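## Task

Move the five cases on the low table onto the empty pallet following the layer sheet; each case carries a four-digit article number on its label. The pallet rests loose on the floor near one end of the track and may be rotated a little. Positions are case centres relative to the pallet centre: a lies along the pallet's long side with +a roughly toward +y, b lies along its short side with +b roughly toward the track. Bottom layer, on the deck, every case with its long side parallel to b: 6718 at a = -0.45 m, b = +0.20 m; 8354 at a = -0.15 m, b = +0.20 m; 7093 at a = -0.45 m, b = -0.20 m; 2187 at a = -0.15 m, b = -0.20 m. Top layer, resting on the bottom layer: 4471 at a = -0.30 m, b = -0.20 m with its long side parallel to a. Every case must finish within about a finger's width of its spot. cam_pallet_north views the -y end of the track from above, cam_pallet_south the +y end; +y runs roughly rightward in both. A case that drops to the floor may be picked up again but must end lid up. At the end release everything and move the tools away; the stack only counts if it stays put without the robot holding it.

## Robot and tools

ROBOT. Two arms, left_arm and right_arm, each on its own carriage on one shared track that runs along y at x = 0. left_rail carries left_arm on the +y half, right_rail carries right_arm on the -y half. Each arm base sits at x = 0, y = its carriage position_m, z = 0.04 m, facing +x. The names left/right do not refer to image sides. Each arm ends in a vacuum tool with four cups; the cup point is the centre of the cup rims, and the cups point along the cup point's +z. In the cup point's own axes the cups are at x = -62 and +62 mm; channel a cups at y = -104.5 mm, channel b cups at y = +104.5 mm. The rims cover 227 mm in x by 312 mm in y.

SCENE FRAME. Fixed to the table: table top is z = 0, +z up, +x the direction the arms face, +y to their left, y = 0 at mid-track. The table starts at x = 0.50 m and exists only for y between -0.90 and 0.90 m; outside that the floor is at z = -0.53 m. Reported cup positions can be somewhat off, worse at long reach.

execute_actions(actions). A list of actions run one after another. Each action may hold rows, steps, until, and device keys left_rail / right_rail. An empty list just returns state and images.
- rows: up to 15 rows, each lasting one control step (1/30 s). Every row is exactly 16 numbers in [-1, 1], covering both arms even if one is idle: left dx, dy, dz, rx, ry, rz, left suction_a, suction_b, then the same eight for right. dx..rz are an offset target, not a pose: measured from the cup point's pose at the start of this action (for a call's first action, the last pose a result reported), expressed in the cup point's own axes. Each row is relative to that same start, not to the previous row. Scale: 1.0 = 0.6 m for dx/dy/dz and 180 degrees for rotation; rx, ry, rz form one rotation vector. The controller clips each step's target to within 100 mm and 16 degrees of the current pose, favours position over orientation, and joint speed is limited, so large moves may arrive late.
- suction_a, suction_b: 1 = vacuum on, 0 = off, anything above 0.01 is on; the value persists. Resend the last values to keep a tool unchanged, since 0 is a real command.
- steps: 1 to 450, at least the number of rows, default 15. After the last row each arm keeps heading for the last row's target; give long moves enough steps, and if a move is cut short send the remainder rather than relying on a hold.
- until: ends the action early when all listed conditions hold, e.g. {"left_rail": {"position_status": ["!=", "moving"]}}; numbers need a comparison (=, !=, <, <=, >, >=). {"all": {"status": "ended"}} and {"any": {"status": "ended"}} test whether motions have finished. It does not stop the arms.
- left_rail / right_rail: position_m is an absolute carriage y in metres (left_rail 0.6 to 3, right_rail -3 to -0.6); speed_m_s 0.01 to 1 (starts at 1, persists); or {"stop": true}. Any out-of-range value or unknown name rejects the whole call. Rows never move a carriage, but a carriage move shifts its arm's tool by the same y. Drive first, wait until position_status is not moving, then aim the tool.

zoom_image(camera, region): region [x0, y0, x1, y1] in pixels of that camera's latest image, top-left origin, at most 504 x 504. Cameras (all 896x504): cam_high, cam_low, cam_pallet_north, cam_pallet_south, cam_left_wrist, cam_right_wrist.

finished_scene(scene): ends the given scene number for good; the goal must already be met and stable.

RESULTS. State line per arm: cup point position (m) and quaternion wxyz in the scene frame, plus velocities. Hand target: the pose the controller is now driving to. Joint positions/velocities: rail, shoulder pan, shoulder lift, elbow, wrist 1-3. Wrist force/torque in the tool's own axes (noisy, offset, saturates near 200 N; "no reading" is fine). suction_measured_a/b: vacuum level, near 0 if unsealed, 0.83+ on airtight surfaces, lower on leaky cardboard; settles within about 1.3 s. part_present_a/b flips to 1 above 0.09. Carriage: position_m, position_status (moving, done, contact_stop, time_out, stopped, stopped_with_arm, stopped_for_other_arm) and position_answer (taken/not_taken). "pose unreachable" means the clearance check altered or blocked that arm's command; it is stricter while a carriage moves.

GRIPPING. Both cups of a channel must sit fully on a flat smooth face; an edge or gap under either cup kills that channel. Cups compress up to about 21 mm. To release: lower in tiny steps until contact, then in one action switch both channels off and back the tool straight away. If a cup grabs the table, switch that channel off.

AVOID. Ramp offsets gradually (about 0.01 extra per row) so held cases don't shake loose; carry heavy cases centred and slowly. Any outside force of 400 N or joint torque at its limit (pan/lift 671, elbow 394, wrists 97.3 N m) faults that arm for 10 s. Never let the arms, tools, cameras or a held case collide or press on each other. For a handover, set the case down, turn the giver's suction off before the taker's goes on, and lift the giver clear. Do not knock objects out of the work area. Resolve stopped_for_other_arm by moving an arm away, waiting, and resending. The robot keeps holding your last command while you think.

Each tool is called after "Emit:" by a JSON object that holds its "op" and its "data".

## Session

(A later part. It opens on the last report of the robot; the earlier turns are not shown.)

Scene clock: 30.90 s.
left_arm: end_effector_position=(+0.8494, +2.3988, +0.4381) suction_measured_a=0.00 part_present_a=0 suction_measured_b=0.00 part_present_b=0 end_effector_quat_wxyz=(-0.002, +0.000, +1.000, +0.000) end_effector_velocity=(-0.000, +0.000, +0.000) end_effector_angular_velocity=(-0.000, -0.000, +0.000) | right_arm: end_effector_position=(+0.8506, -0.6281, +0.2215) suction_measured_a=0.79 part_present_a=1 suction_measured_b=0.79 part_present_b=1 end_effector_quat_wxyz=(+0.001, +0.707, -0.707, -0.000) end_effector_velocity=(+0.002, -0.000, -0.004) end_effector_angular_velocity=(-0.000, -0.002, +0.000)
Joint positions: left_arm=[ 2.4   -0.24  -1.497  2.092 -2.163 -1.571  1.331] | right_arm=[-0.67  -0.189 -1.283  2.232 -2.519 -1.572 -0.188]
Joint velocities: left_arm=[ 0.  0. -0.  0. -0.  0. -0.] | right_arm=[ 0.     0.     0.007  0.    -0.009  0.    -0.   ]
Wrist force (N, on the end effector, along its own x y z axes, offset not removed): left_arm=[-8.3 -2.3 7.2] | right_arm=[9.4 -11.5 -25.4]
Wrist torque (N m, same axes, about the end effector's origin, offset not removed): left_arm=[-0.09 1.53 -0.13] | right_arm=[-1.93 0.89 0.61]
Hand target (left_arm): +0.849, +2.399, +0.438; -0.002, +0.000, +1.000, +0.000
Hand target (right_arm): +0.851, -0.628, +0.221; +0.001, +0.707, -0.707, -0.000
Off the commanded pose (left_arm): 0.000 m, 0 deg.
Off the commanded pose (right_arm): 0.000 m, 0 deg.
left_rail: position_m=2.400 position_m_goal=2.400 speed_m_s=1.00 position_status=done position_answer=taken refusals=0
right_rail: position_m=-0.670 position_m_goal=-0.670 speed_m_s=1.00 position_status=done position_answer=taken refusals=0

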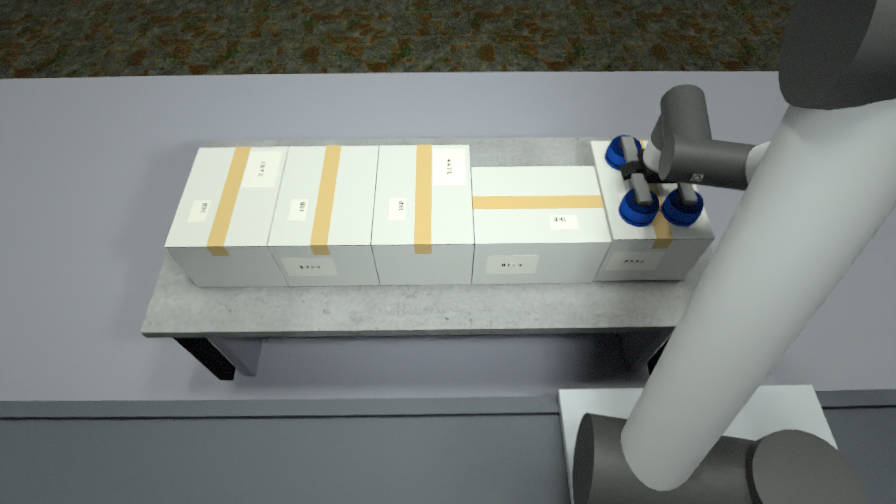

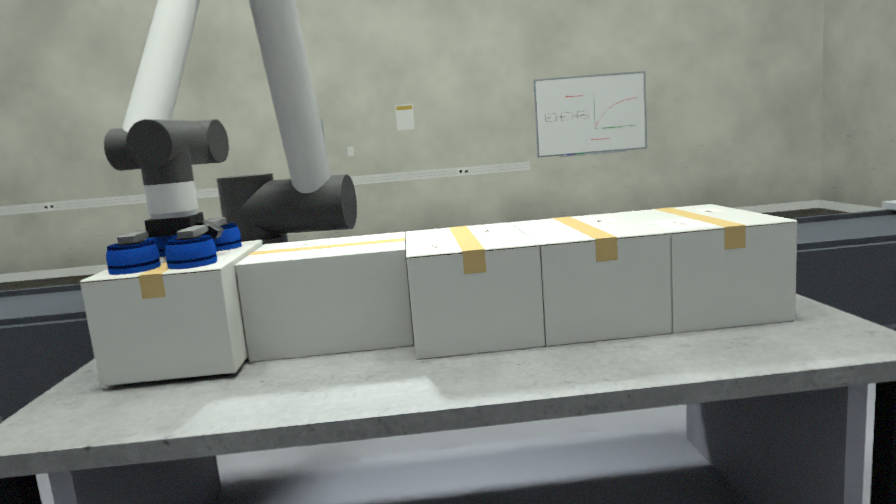

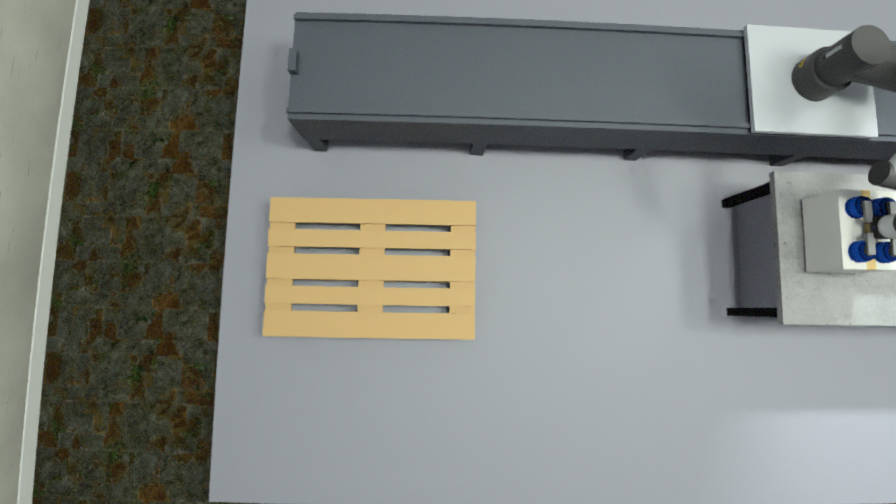

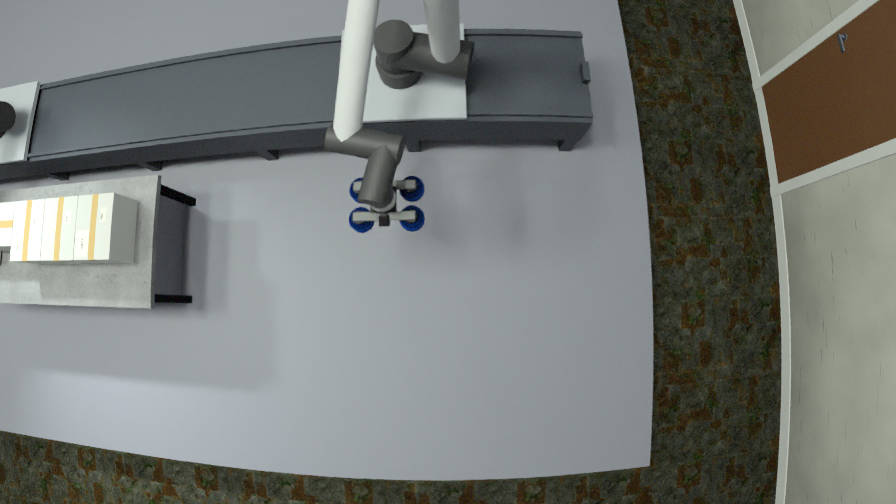

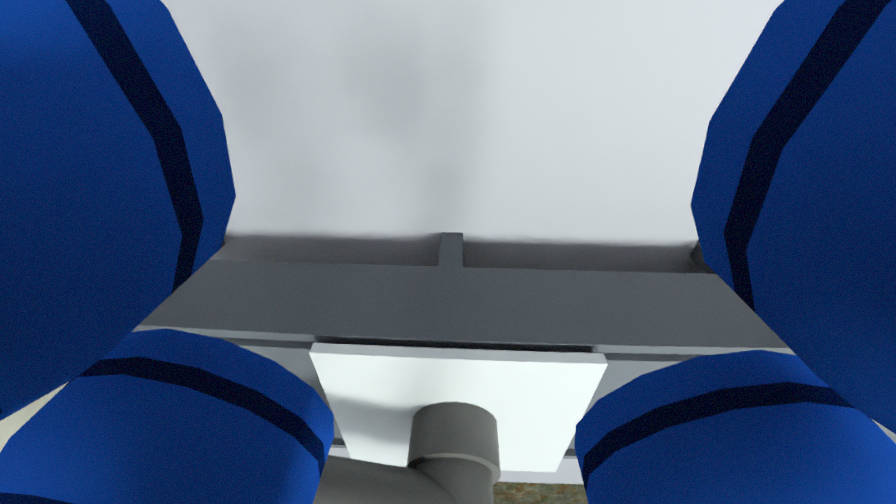

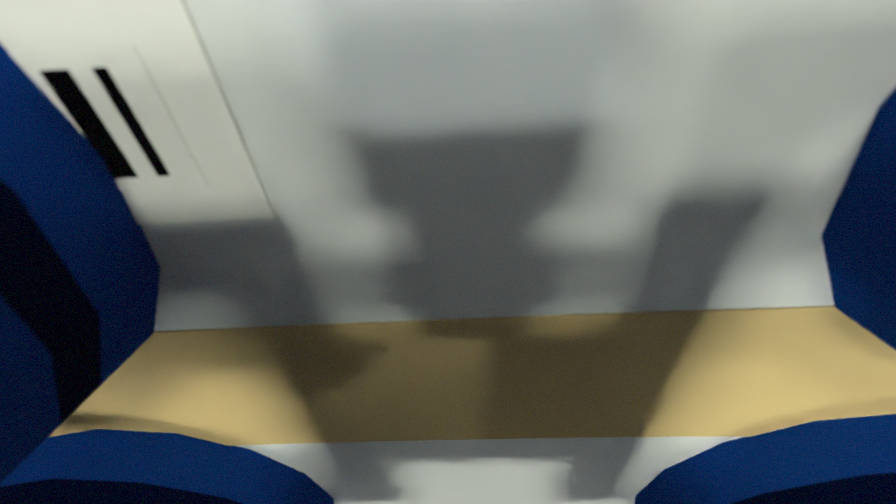

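Emit:
{"op": "execute_actions", "data": {"actions": [{"rows":[[0,0,0,0,0,0,0,0,0,0,-0.048,0,0,0,1,1]],"steps":24,"right_rail":{"position_m":-3.0}},{"rows":[[0,0,0,0,0,0,0,0,0.903,-0.65,0.675,0,0,0,1,1]],"steps":64}]}}

Emit:
{"op": "execute_actions", "data": {"actions": []}}

Emit:
{"op": "zoom_image", "data": {"camera": "cam_pallet_north", "region": [230,230,400,360]}}

Scene clock: 37.63 s.
left_arm: end_effector_position=(+0.8494, +2.3988, +0.4381) suction_measured_a=0.00 part_present_a=0 suction_measured_b=0.00 part_present_b=0 end_effector_quat_wxyz=(-0.002, +0.000, +1.000, +0.000) end_effector_velocity=(-0.000, +0.000, +0.000) end_effector_angular_velocity=(-0.000, -0.000, +0.000) | right_arm: end_effector_position=(+1.2385, -3.5006, -0.1553) suction_measured_a=1.00 part_present_a=1 suction_measured_b=1.00 part_present_b=1 end_effector_quat_wxyz=(+0.001, +0.707, -0.707, -0.001) end_effector_velocity=(+0.000, -0.000, -0.003) end_effector_angular_velocity=(+0.001, +0.002, -0.000)
Joint positions: left_arm=[ 2.4   -0.24  -1.497  2.092 -2.163 -1.571  1.331] | right_arm=[-3.    -0.535 -0.547  1.494 -2.516 -1.572 -0.535]
Joint velocities: left_arm=[ 0.  0. -0.  0. -0. -0.  0.] | right_arm=[ 0.    -0.     0.003 -0.003  0.003 -0.     0.   ]
Wrist force (N, on the end effector, along its own x y z axes, offset not removed): left_arm=[-4.5 0.3 9.4] | right_arm=[-12.1 -1.8 -23.7]
Wrist torque (N m, same axes, about the end effector's origin, offset not removed): left_arm=[-0.04 0.52 -0.18] | right_arm=[-2.12 1.07 -0.12]
Hand target (left_arm): +0.849, +2.399, +0.438; -0.002, +0.000, +1.000, +0.000
Hand target (right_arm): +1.239, -3.501, -0.155; +0.001, +0.707, -0.707, -0.001
Off the commanded pose (left_arm): 0.000 m, 0 deg.
Off the commanded pose (right_arm): 0.001 m, 0 deg.
left_rail: position_m=2.400 position_m_goal=2.400 speed_m_s=1.00 position_status=done position_answer=taken refusals=0
right_rail: position_m=-3.000 position_m_goal=-3.000 speed_m_s=1.00 position_status=done position_answer=taken refusals=0

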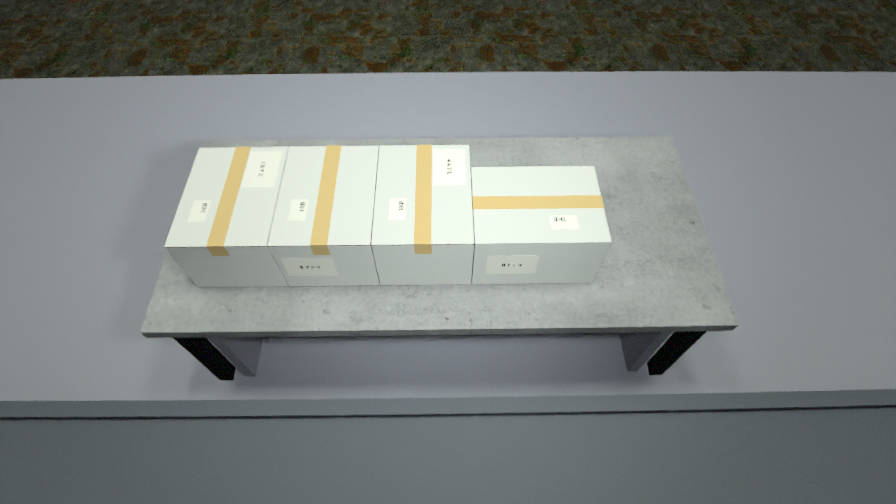

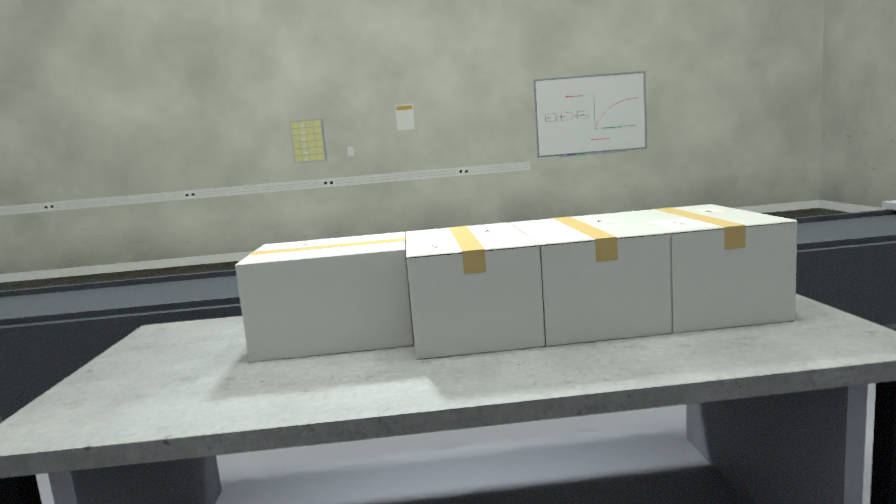

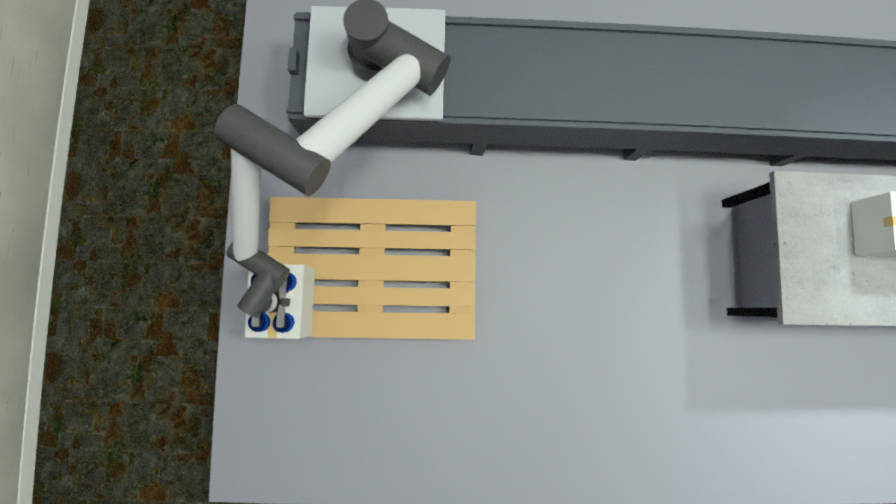

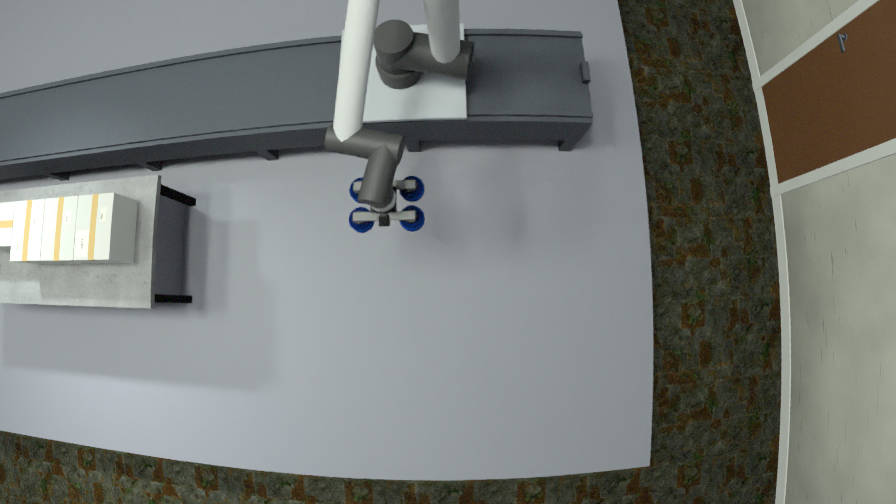

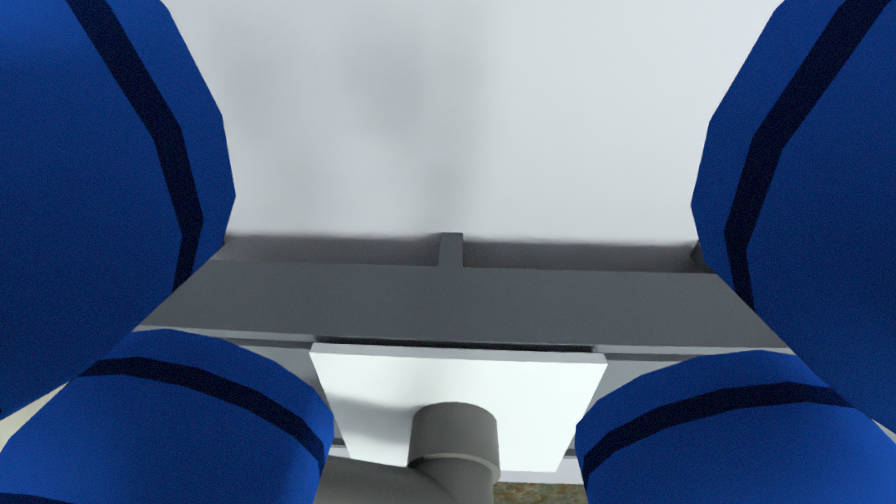

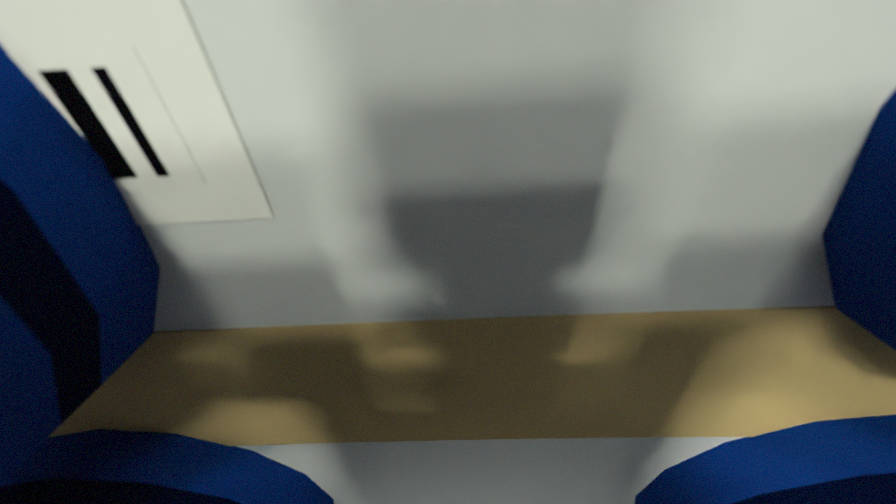

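Scene clock: 37.63 s.
left_arm: end_effector_position=(+0.8494, +2.3988, +0.4381) suction_measured_a=0.00 part_present_a=0 suction_measured_b=0.00 part_present_b=0 end_effector_quat_wxyz=(-0.002, +0.000, +1.000, +0.000) end_effector_velocity=(-0.000, +0.000, +0.000) end_effector_angular_velocity=(-0.000, -0.000, +0.000) | right_arm: end_effector_position=(+1.2385, -3.5006, -0.1553) suction_measured_a=1.00 part_present_a=1 suction_measured_b=1.00 part_present_b=1 end_effector_quat_wxyz=(+0.001, +0.707, -0.707, -0.001) end_effector_velocity=(+0.000, -0.000, -0.003) end_effector_angular_velocity=(+0.001, +0.002, -0.000)
Joint positions: left_arm=[ 2.4   -0.24  -1.497  2.092 -2.163 -1.571  1.331] | right_arm=[-3.    -0.535 -0.547  1.494 -2.516 -1.572 -0.535]
Joint velocities: left_arm=[ 0.  0. -0.  0. -0. -0.  0.] | right_arm=[ 0.    -0.     0.003 -0.003  0.003 -0.     0.   ]
Wrist force (N, on the end effector, along its own x y z axes, offset not removed): left_arm=[-4.5 0.3 9.4] | right_arm=[-12.1 -1.8 -23.7]
Wrist torque (N m, same axes, about the end effector's origin, offset not removed): left_arm=[-0.04 0.52 -0.18] | right_arm=[-2.12 1.07 -0.12]
Hand target (left_arm): +0.849, +2.399, +0.438; -0.002, +0.000, +1.000, +0.000
Hand target (right_arm): +1.239, -3.501, -0.155; +0.001, +0.707, -0.707, -0.001
Off the commanded pose (left_arm): 0.000 m, 0 deg.
Off the commanded pose (right_arm): 0.001 m, 0 deg.
left_rail: position_m=2.400 position_m_goal=2.400 speed_m_s=1.00 position_status=done position_answer=taken refusals=0
right_rail: position_m=-3.000 position_m_goal=-3.000 speed_m_s=1.00 position_status=done position_answer=taken refusals=0

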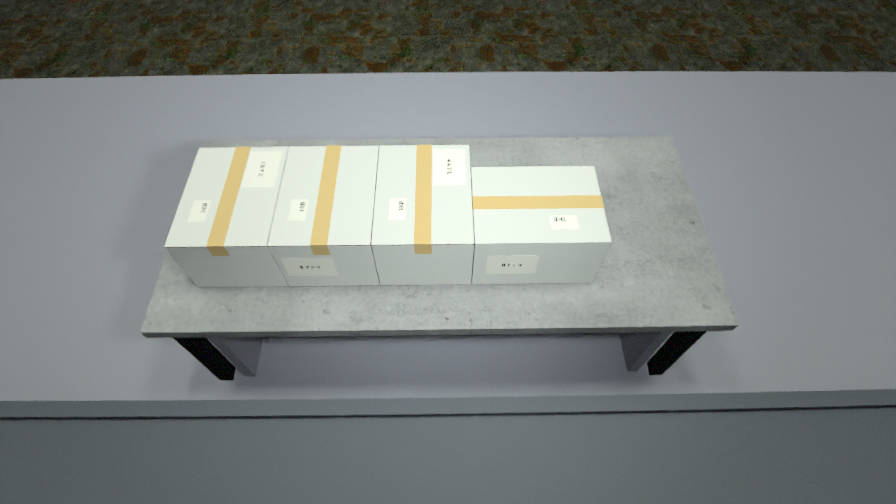

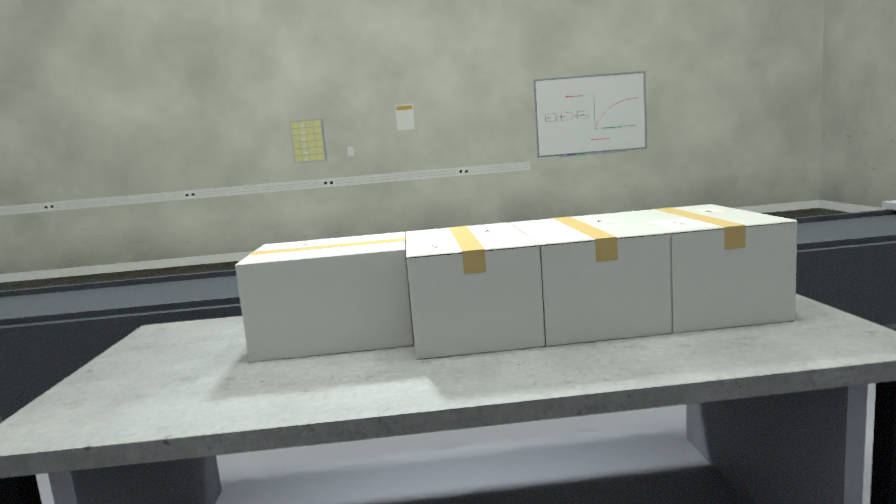

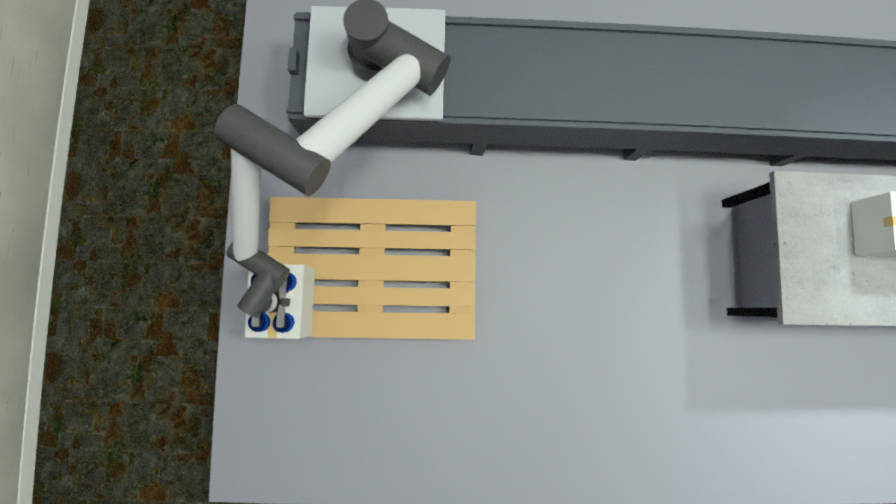

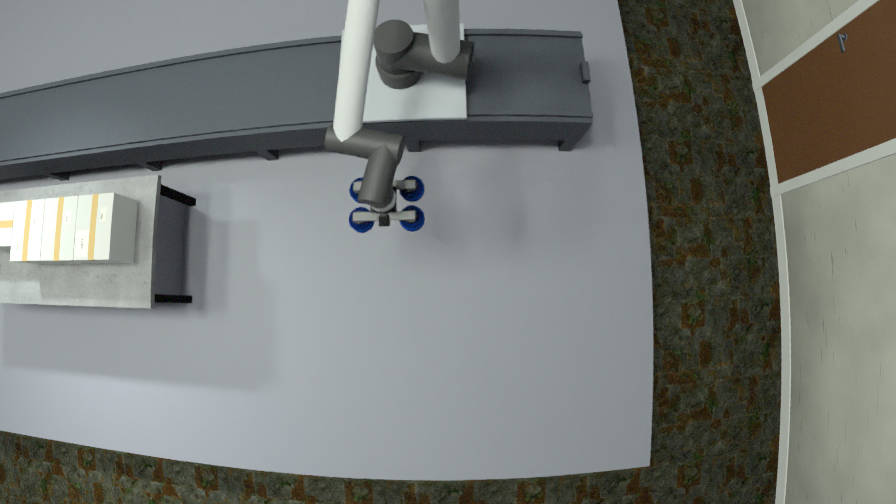

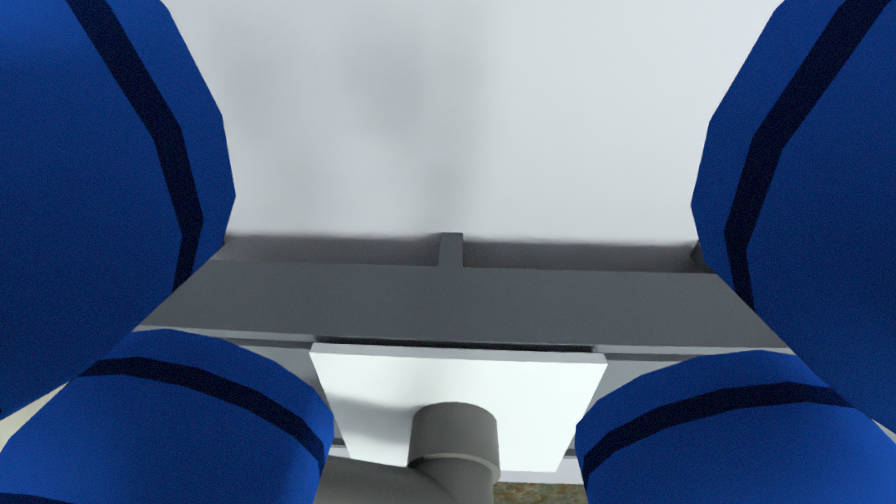

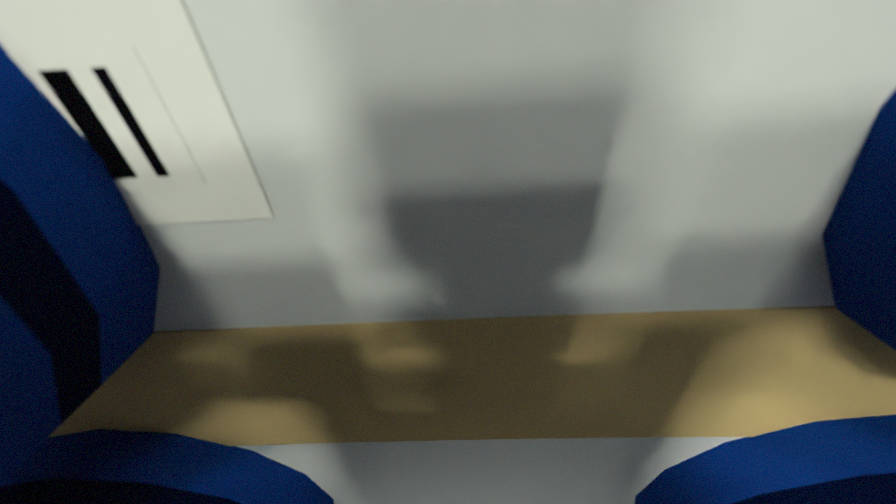

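Region (230, 230, 400, 360) of cam_pallet_north's 896x504 image, scaled by 2.965, with more detail than that image has; it fills the top 385 rows of this view, and the rest is white.

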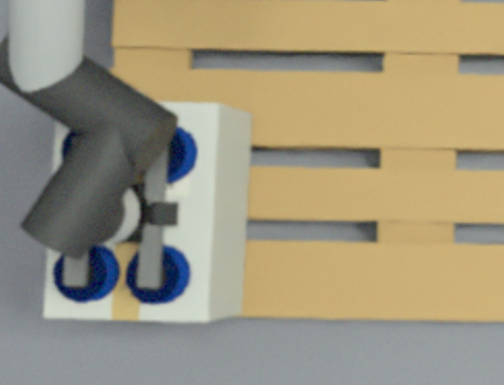

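Emit:
{"op": "execute_actions", "data": {"actions": [{"rows":[[0,0,0,0,0,0,0,0,-0.02,0.002,0.022,0,0,-0.0035,1,1]],"steps":12}]}}

Emit:
{"op": "zoom_image", "data": {"camera": "cam_pallet_north", "region": [290,245,390,345]}}

Emit:
{"op": "zoom_image", "data": {"camera": "cam_pallet_north", "region": [240,190,490,350]}}

Scene clock: 44.23 s.
left_arm: end_effector_position=(+0.8494, +2.3988, +0.4381) suction_measured_a=0.00 part_present_a=0 suction_measured_b=0.00 part_present_b=0 end_effector_quat_wxyz=(-0.002, +0.000, +1.000, +0.000) end_effector_velocity=(-0.000, +0.000, +0.000) end_effector_angular_velocity=(-0.000, -0.000, +0.000) | right_arm: end_effector_position=(+1.2373, -3.4893, -0.1679) suction_measured_a=1.00 part_present_a=1 suction_measured_b=1.00 part_present_b=1 end_effector_quat_wxyz=(+0.001, +0.711, -0.704, -0.001) end_effector_velocity=(-0.000, +0.005, -0.005) end_effector_angular_velocity=(+0.000, -0.001, +0.005)
Joint positions: left_arm=[ 2.4   -0.24  -1.497  2.092 -2.163 -1.571  1.331] | right_arm=[-3.    -0.528 -0.539  1.501 -2.531 -1.572 -0.538]
Joint velocities: left_arm=[ 0.  0. -0.  0. -0. -0.  0.] | right_arm=[ 0.     0.003  0.003  0.003 -0.007  0.    -0.002]
Wrist force (N, on the end effector, along its own x y z axes, offset not removed): left_arm=[-6.1 0.7 1.5] | right_arm=[-2.9 -1.6 -25.2]
Wrist torque (N m, same axes, about the end effector's origin, offset not removed): left_arm=[0.38 0.77 -0.33] | right_arm=[-2.51 1.71 0.48]
Hand target (left_arm): +0.849, +2.399, +0.438; -0.002, +0.000, +1.000, +0.000
Hand target (right_arm): +1.237, -3.489, -0.168; +0.001, +0.711, -0.703, -0.001
Off the commanded pose (left_arm): 0.000 m, 0 deg.
Off the commanded pose (right_arm): 0.001 m, 0 deg.
left_rail: position_m=2.400 position_m_goal=2.400 speed_m_s=1.00 position_status=done position_answer=taken refusals=0
right_rail: position_m=-3.000 position_m_goal=-3.000 speed_m_s=1.00 position_status=done position_answer=taken refusals=0

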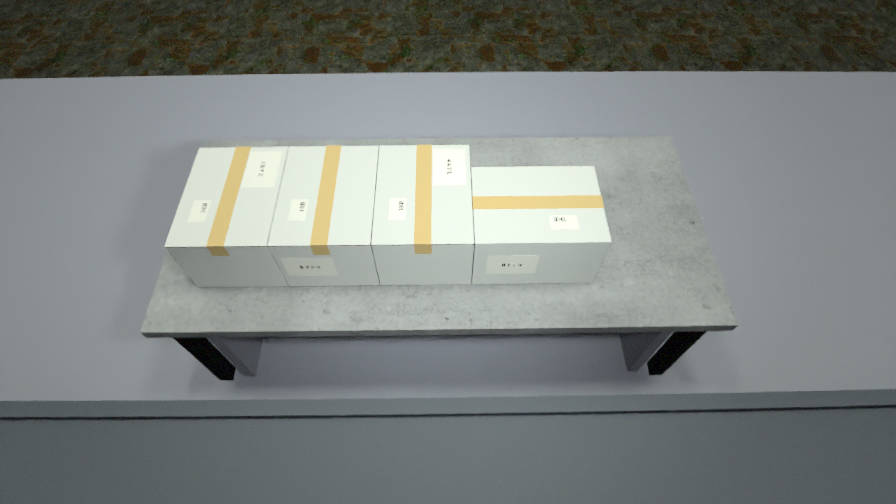

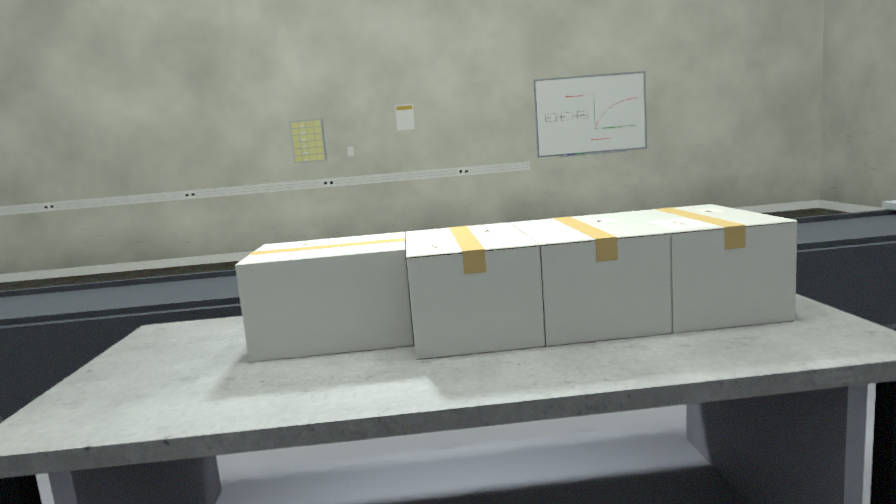

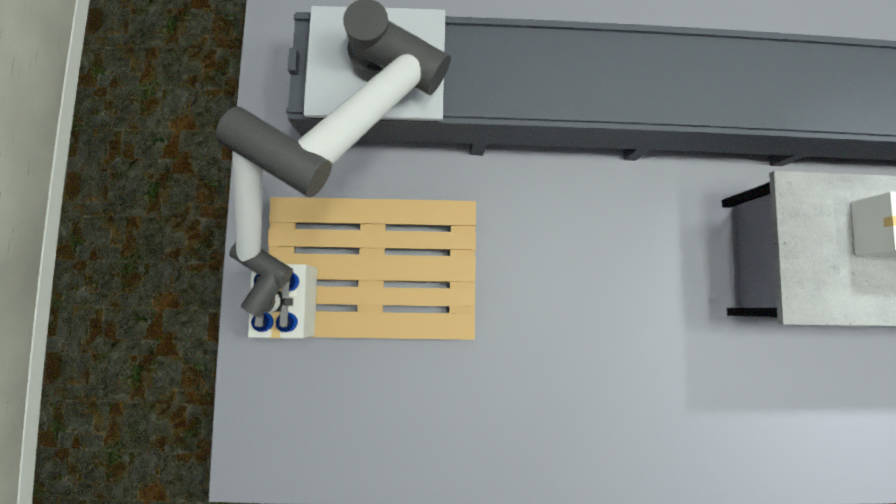

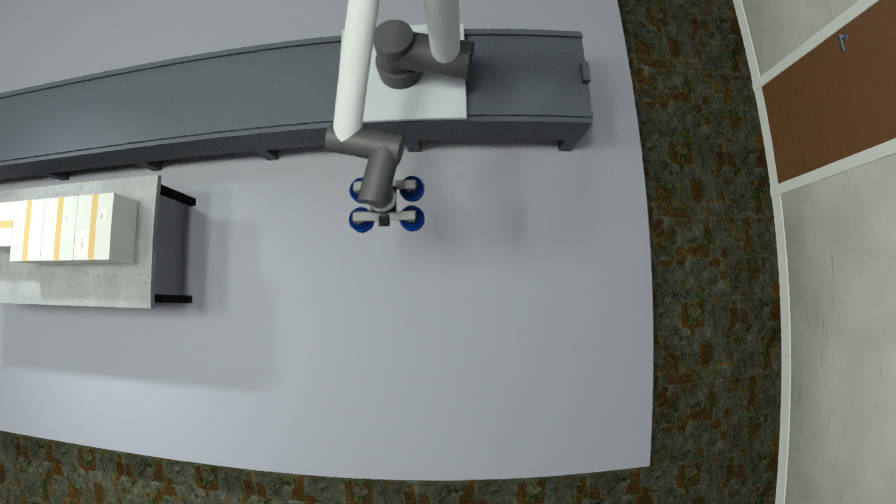

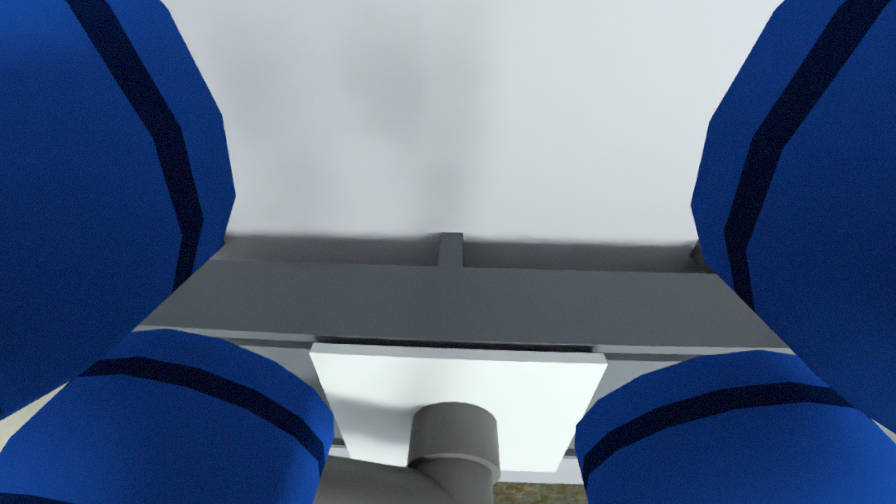

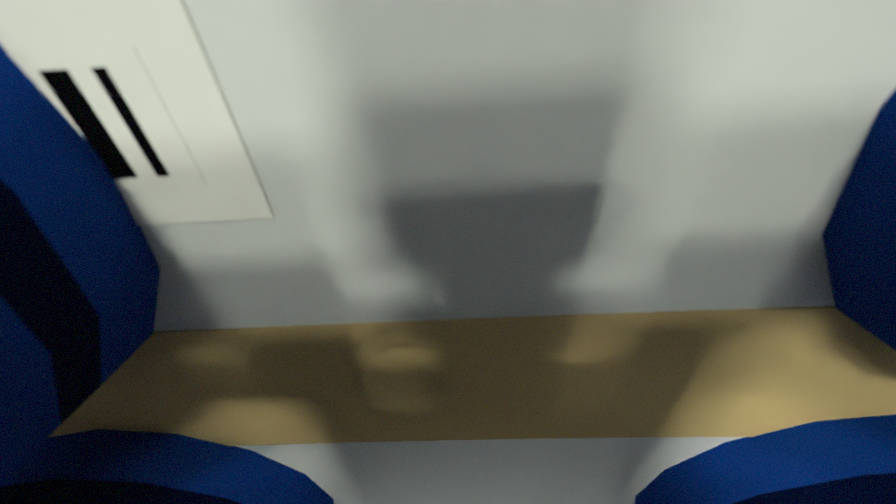

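Region (290, 245, 390, 345) of cam_pallet_north's 896x504 image, scaled by 5.040, with more detail than that image has.

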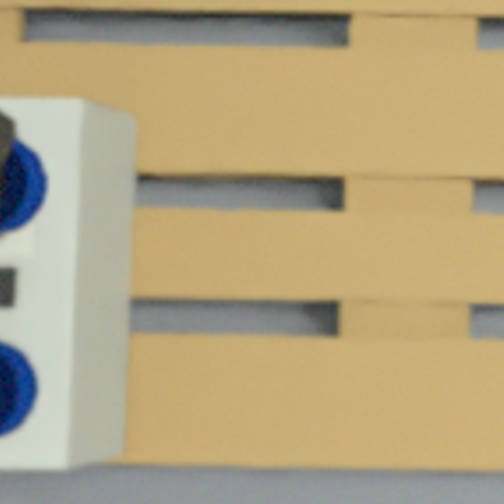

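Region (240, 190, 490, 350) of cam_pallet_north's 896x504 image, scaled by 2.016, with more detail than that image has; it fills the top 323 rows of this view, and the rest is white.

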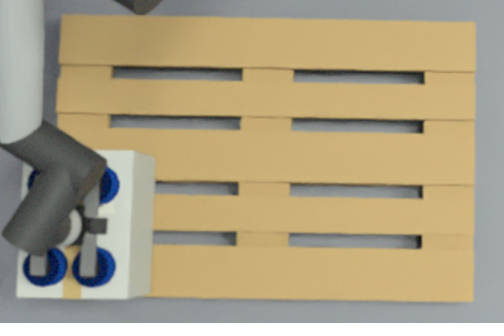

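Emit:
{"op": "execute_actions", "data": {"actions": [{"rows":[[0,0,0,0,0,0,0,0,0.001,0,0.008,0,0,0,1,1]],"steps":9}]}}

Scene clock: 47.00 s.
left_arm: end_effector_position=(+0.8494, +2.3988, +0.4381) suction_measured_a=0.00 part_present_a=0 suction_measured_b=0.00 part_present_b=0 end_effector_quat_wxyz=(-0.002, +0.000, +1.000, +0.000) end_effector_velocity=(+0.000, -0.000, +0.000) end_effector_angular_velocity=(-0.000, -0.000, +0.000) | right_arm: end_effector_position=(+1.2373, -3.4894, -0.1723) suction_measured_a=1.00 part_present_a=1 suction_measured_b=1.00 part_present_b=1 end_effector_quat_wxyz=(+0.001, +0.711, -0.703, -0.001) end_effector_velocity=(+0.001, -0.003, -0.003) end_effector_angular_velocity=(-0.001, -0.001, -0.001)
Joint positions: left_arm=[ 2.4   -0.24  -1.497  2.092 -2.163 -1.571  1.331] | right_arm=[-3.    -0.528 -0.534  1.5   -2.534 -1.572 -0.538]
Joint velocities: left_arm=[ 0. -0. -0. -0. -0.  0. -0.] | right_arm=[ 0.    -0.001  0.004 -0.003 -0.003 -0.    -0.   ]
Wrist force (N, on the end effector, along its own x y z axes, offset not removed): left_arm=[-2.6 -0.2 2.5] | right_arm=[2.0 -2.9 -27.9]
Wrist torque (N m, same axes, about the end effector's origin, offset not removed): left_arm=[0.21 0.63 -0.25] | right_arm=[-2.76 1.14 0.29]
Hand target (left_arm): +0.849, +2.399, +0.438; -0.002, +0.000, +1.000, +0.000
Hand target (right_arm): +1.237, -3.490, -0.173; +0.001, +0.711, -0.704, -0.001
Off the commanded pose (left_arm): 0.000 m, 0 deg.
Off the commanded pose (right_arm): 0.001 m, 0 deg.
left_rail: position_m=2.400 position_m_goal=2.400 speed_m_s=1.00 position_status=done position_answer=taken refusals=0
right_rail: position_m=-3.000 position_m_goal=-3.000 speed_m_s=1.00 position_status=done position_answer=taken refusals=0

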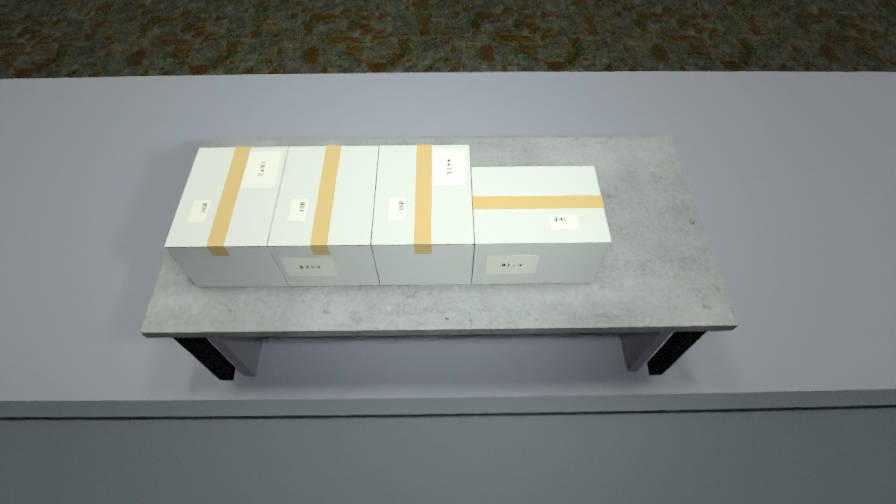

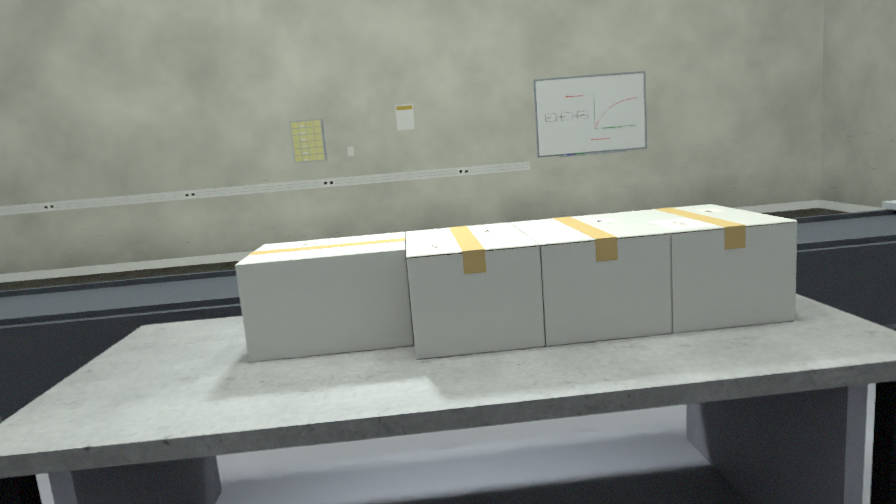

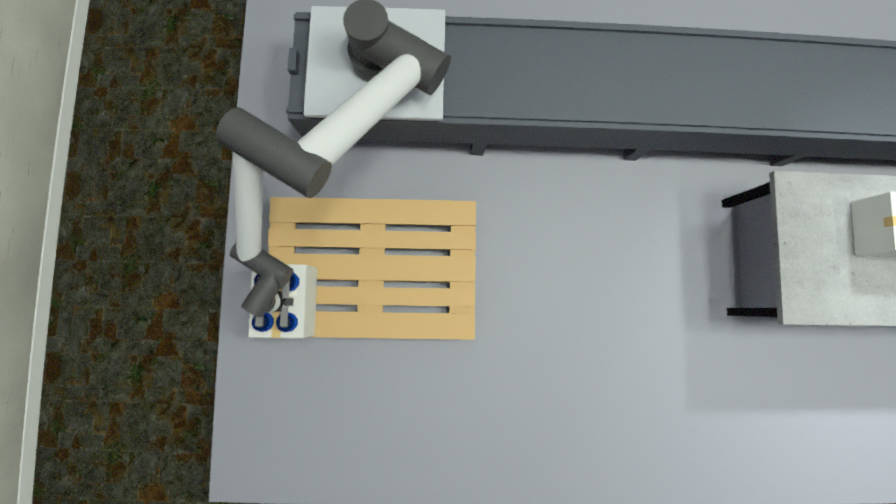

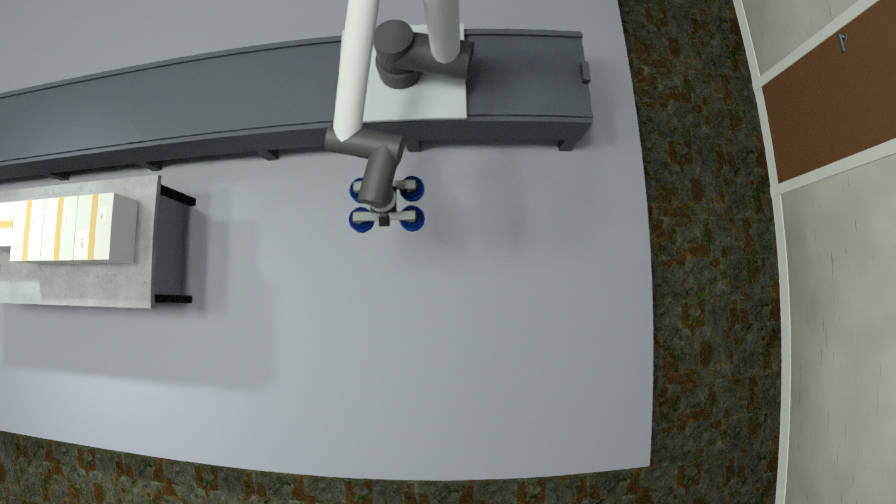

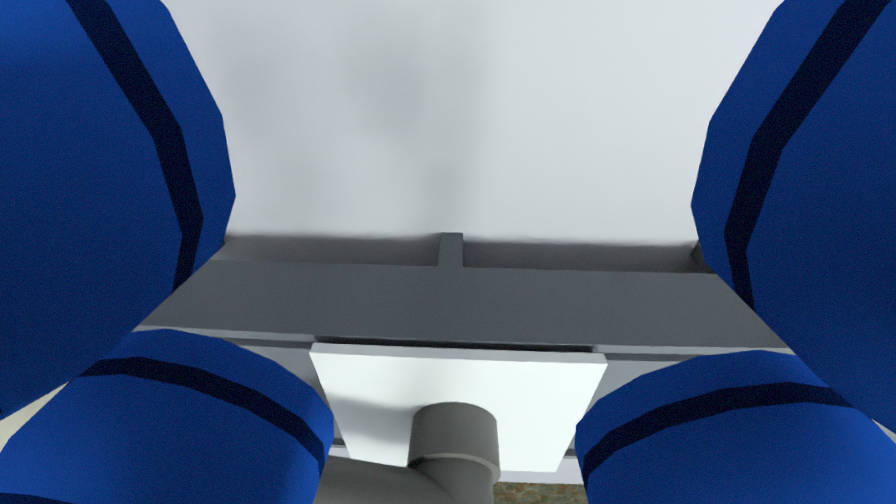

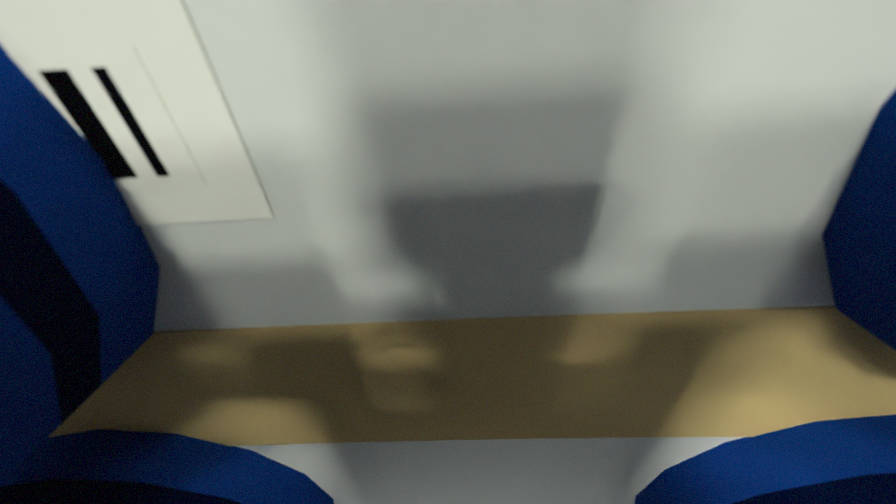

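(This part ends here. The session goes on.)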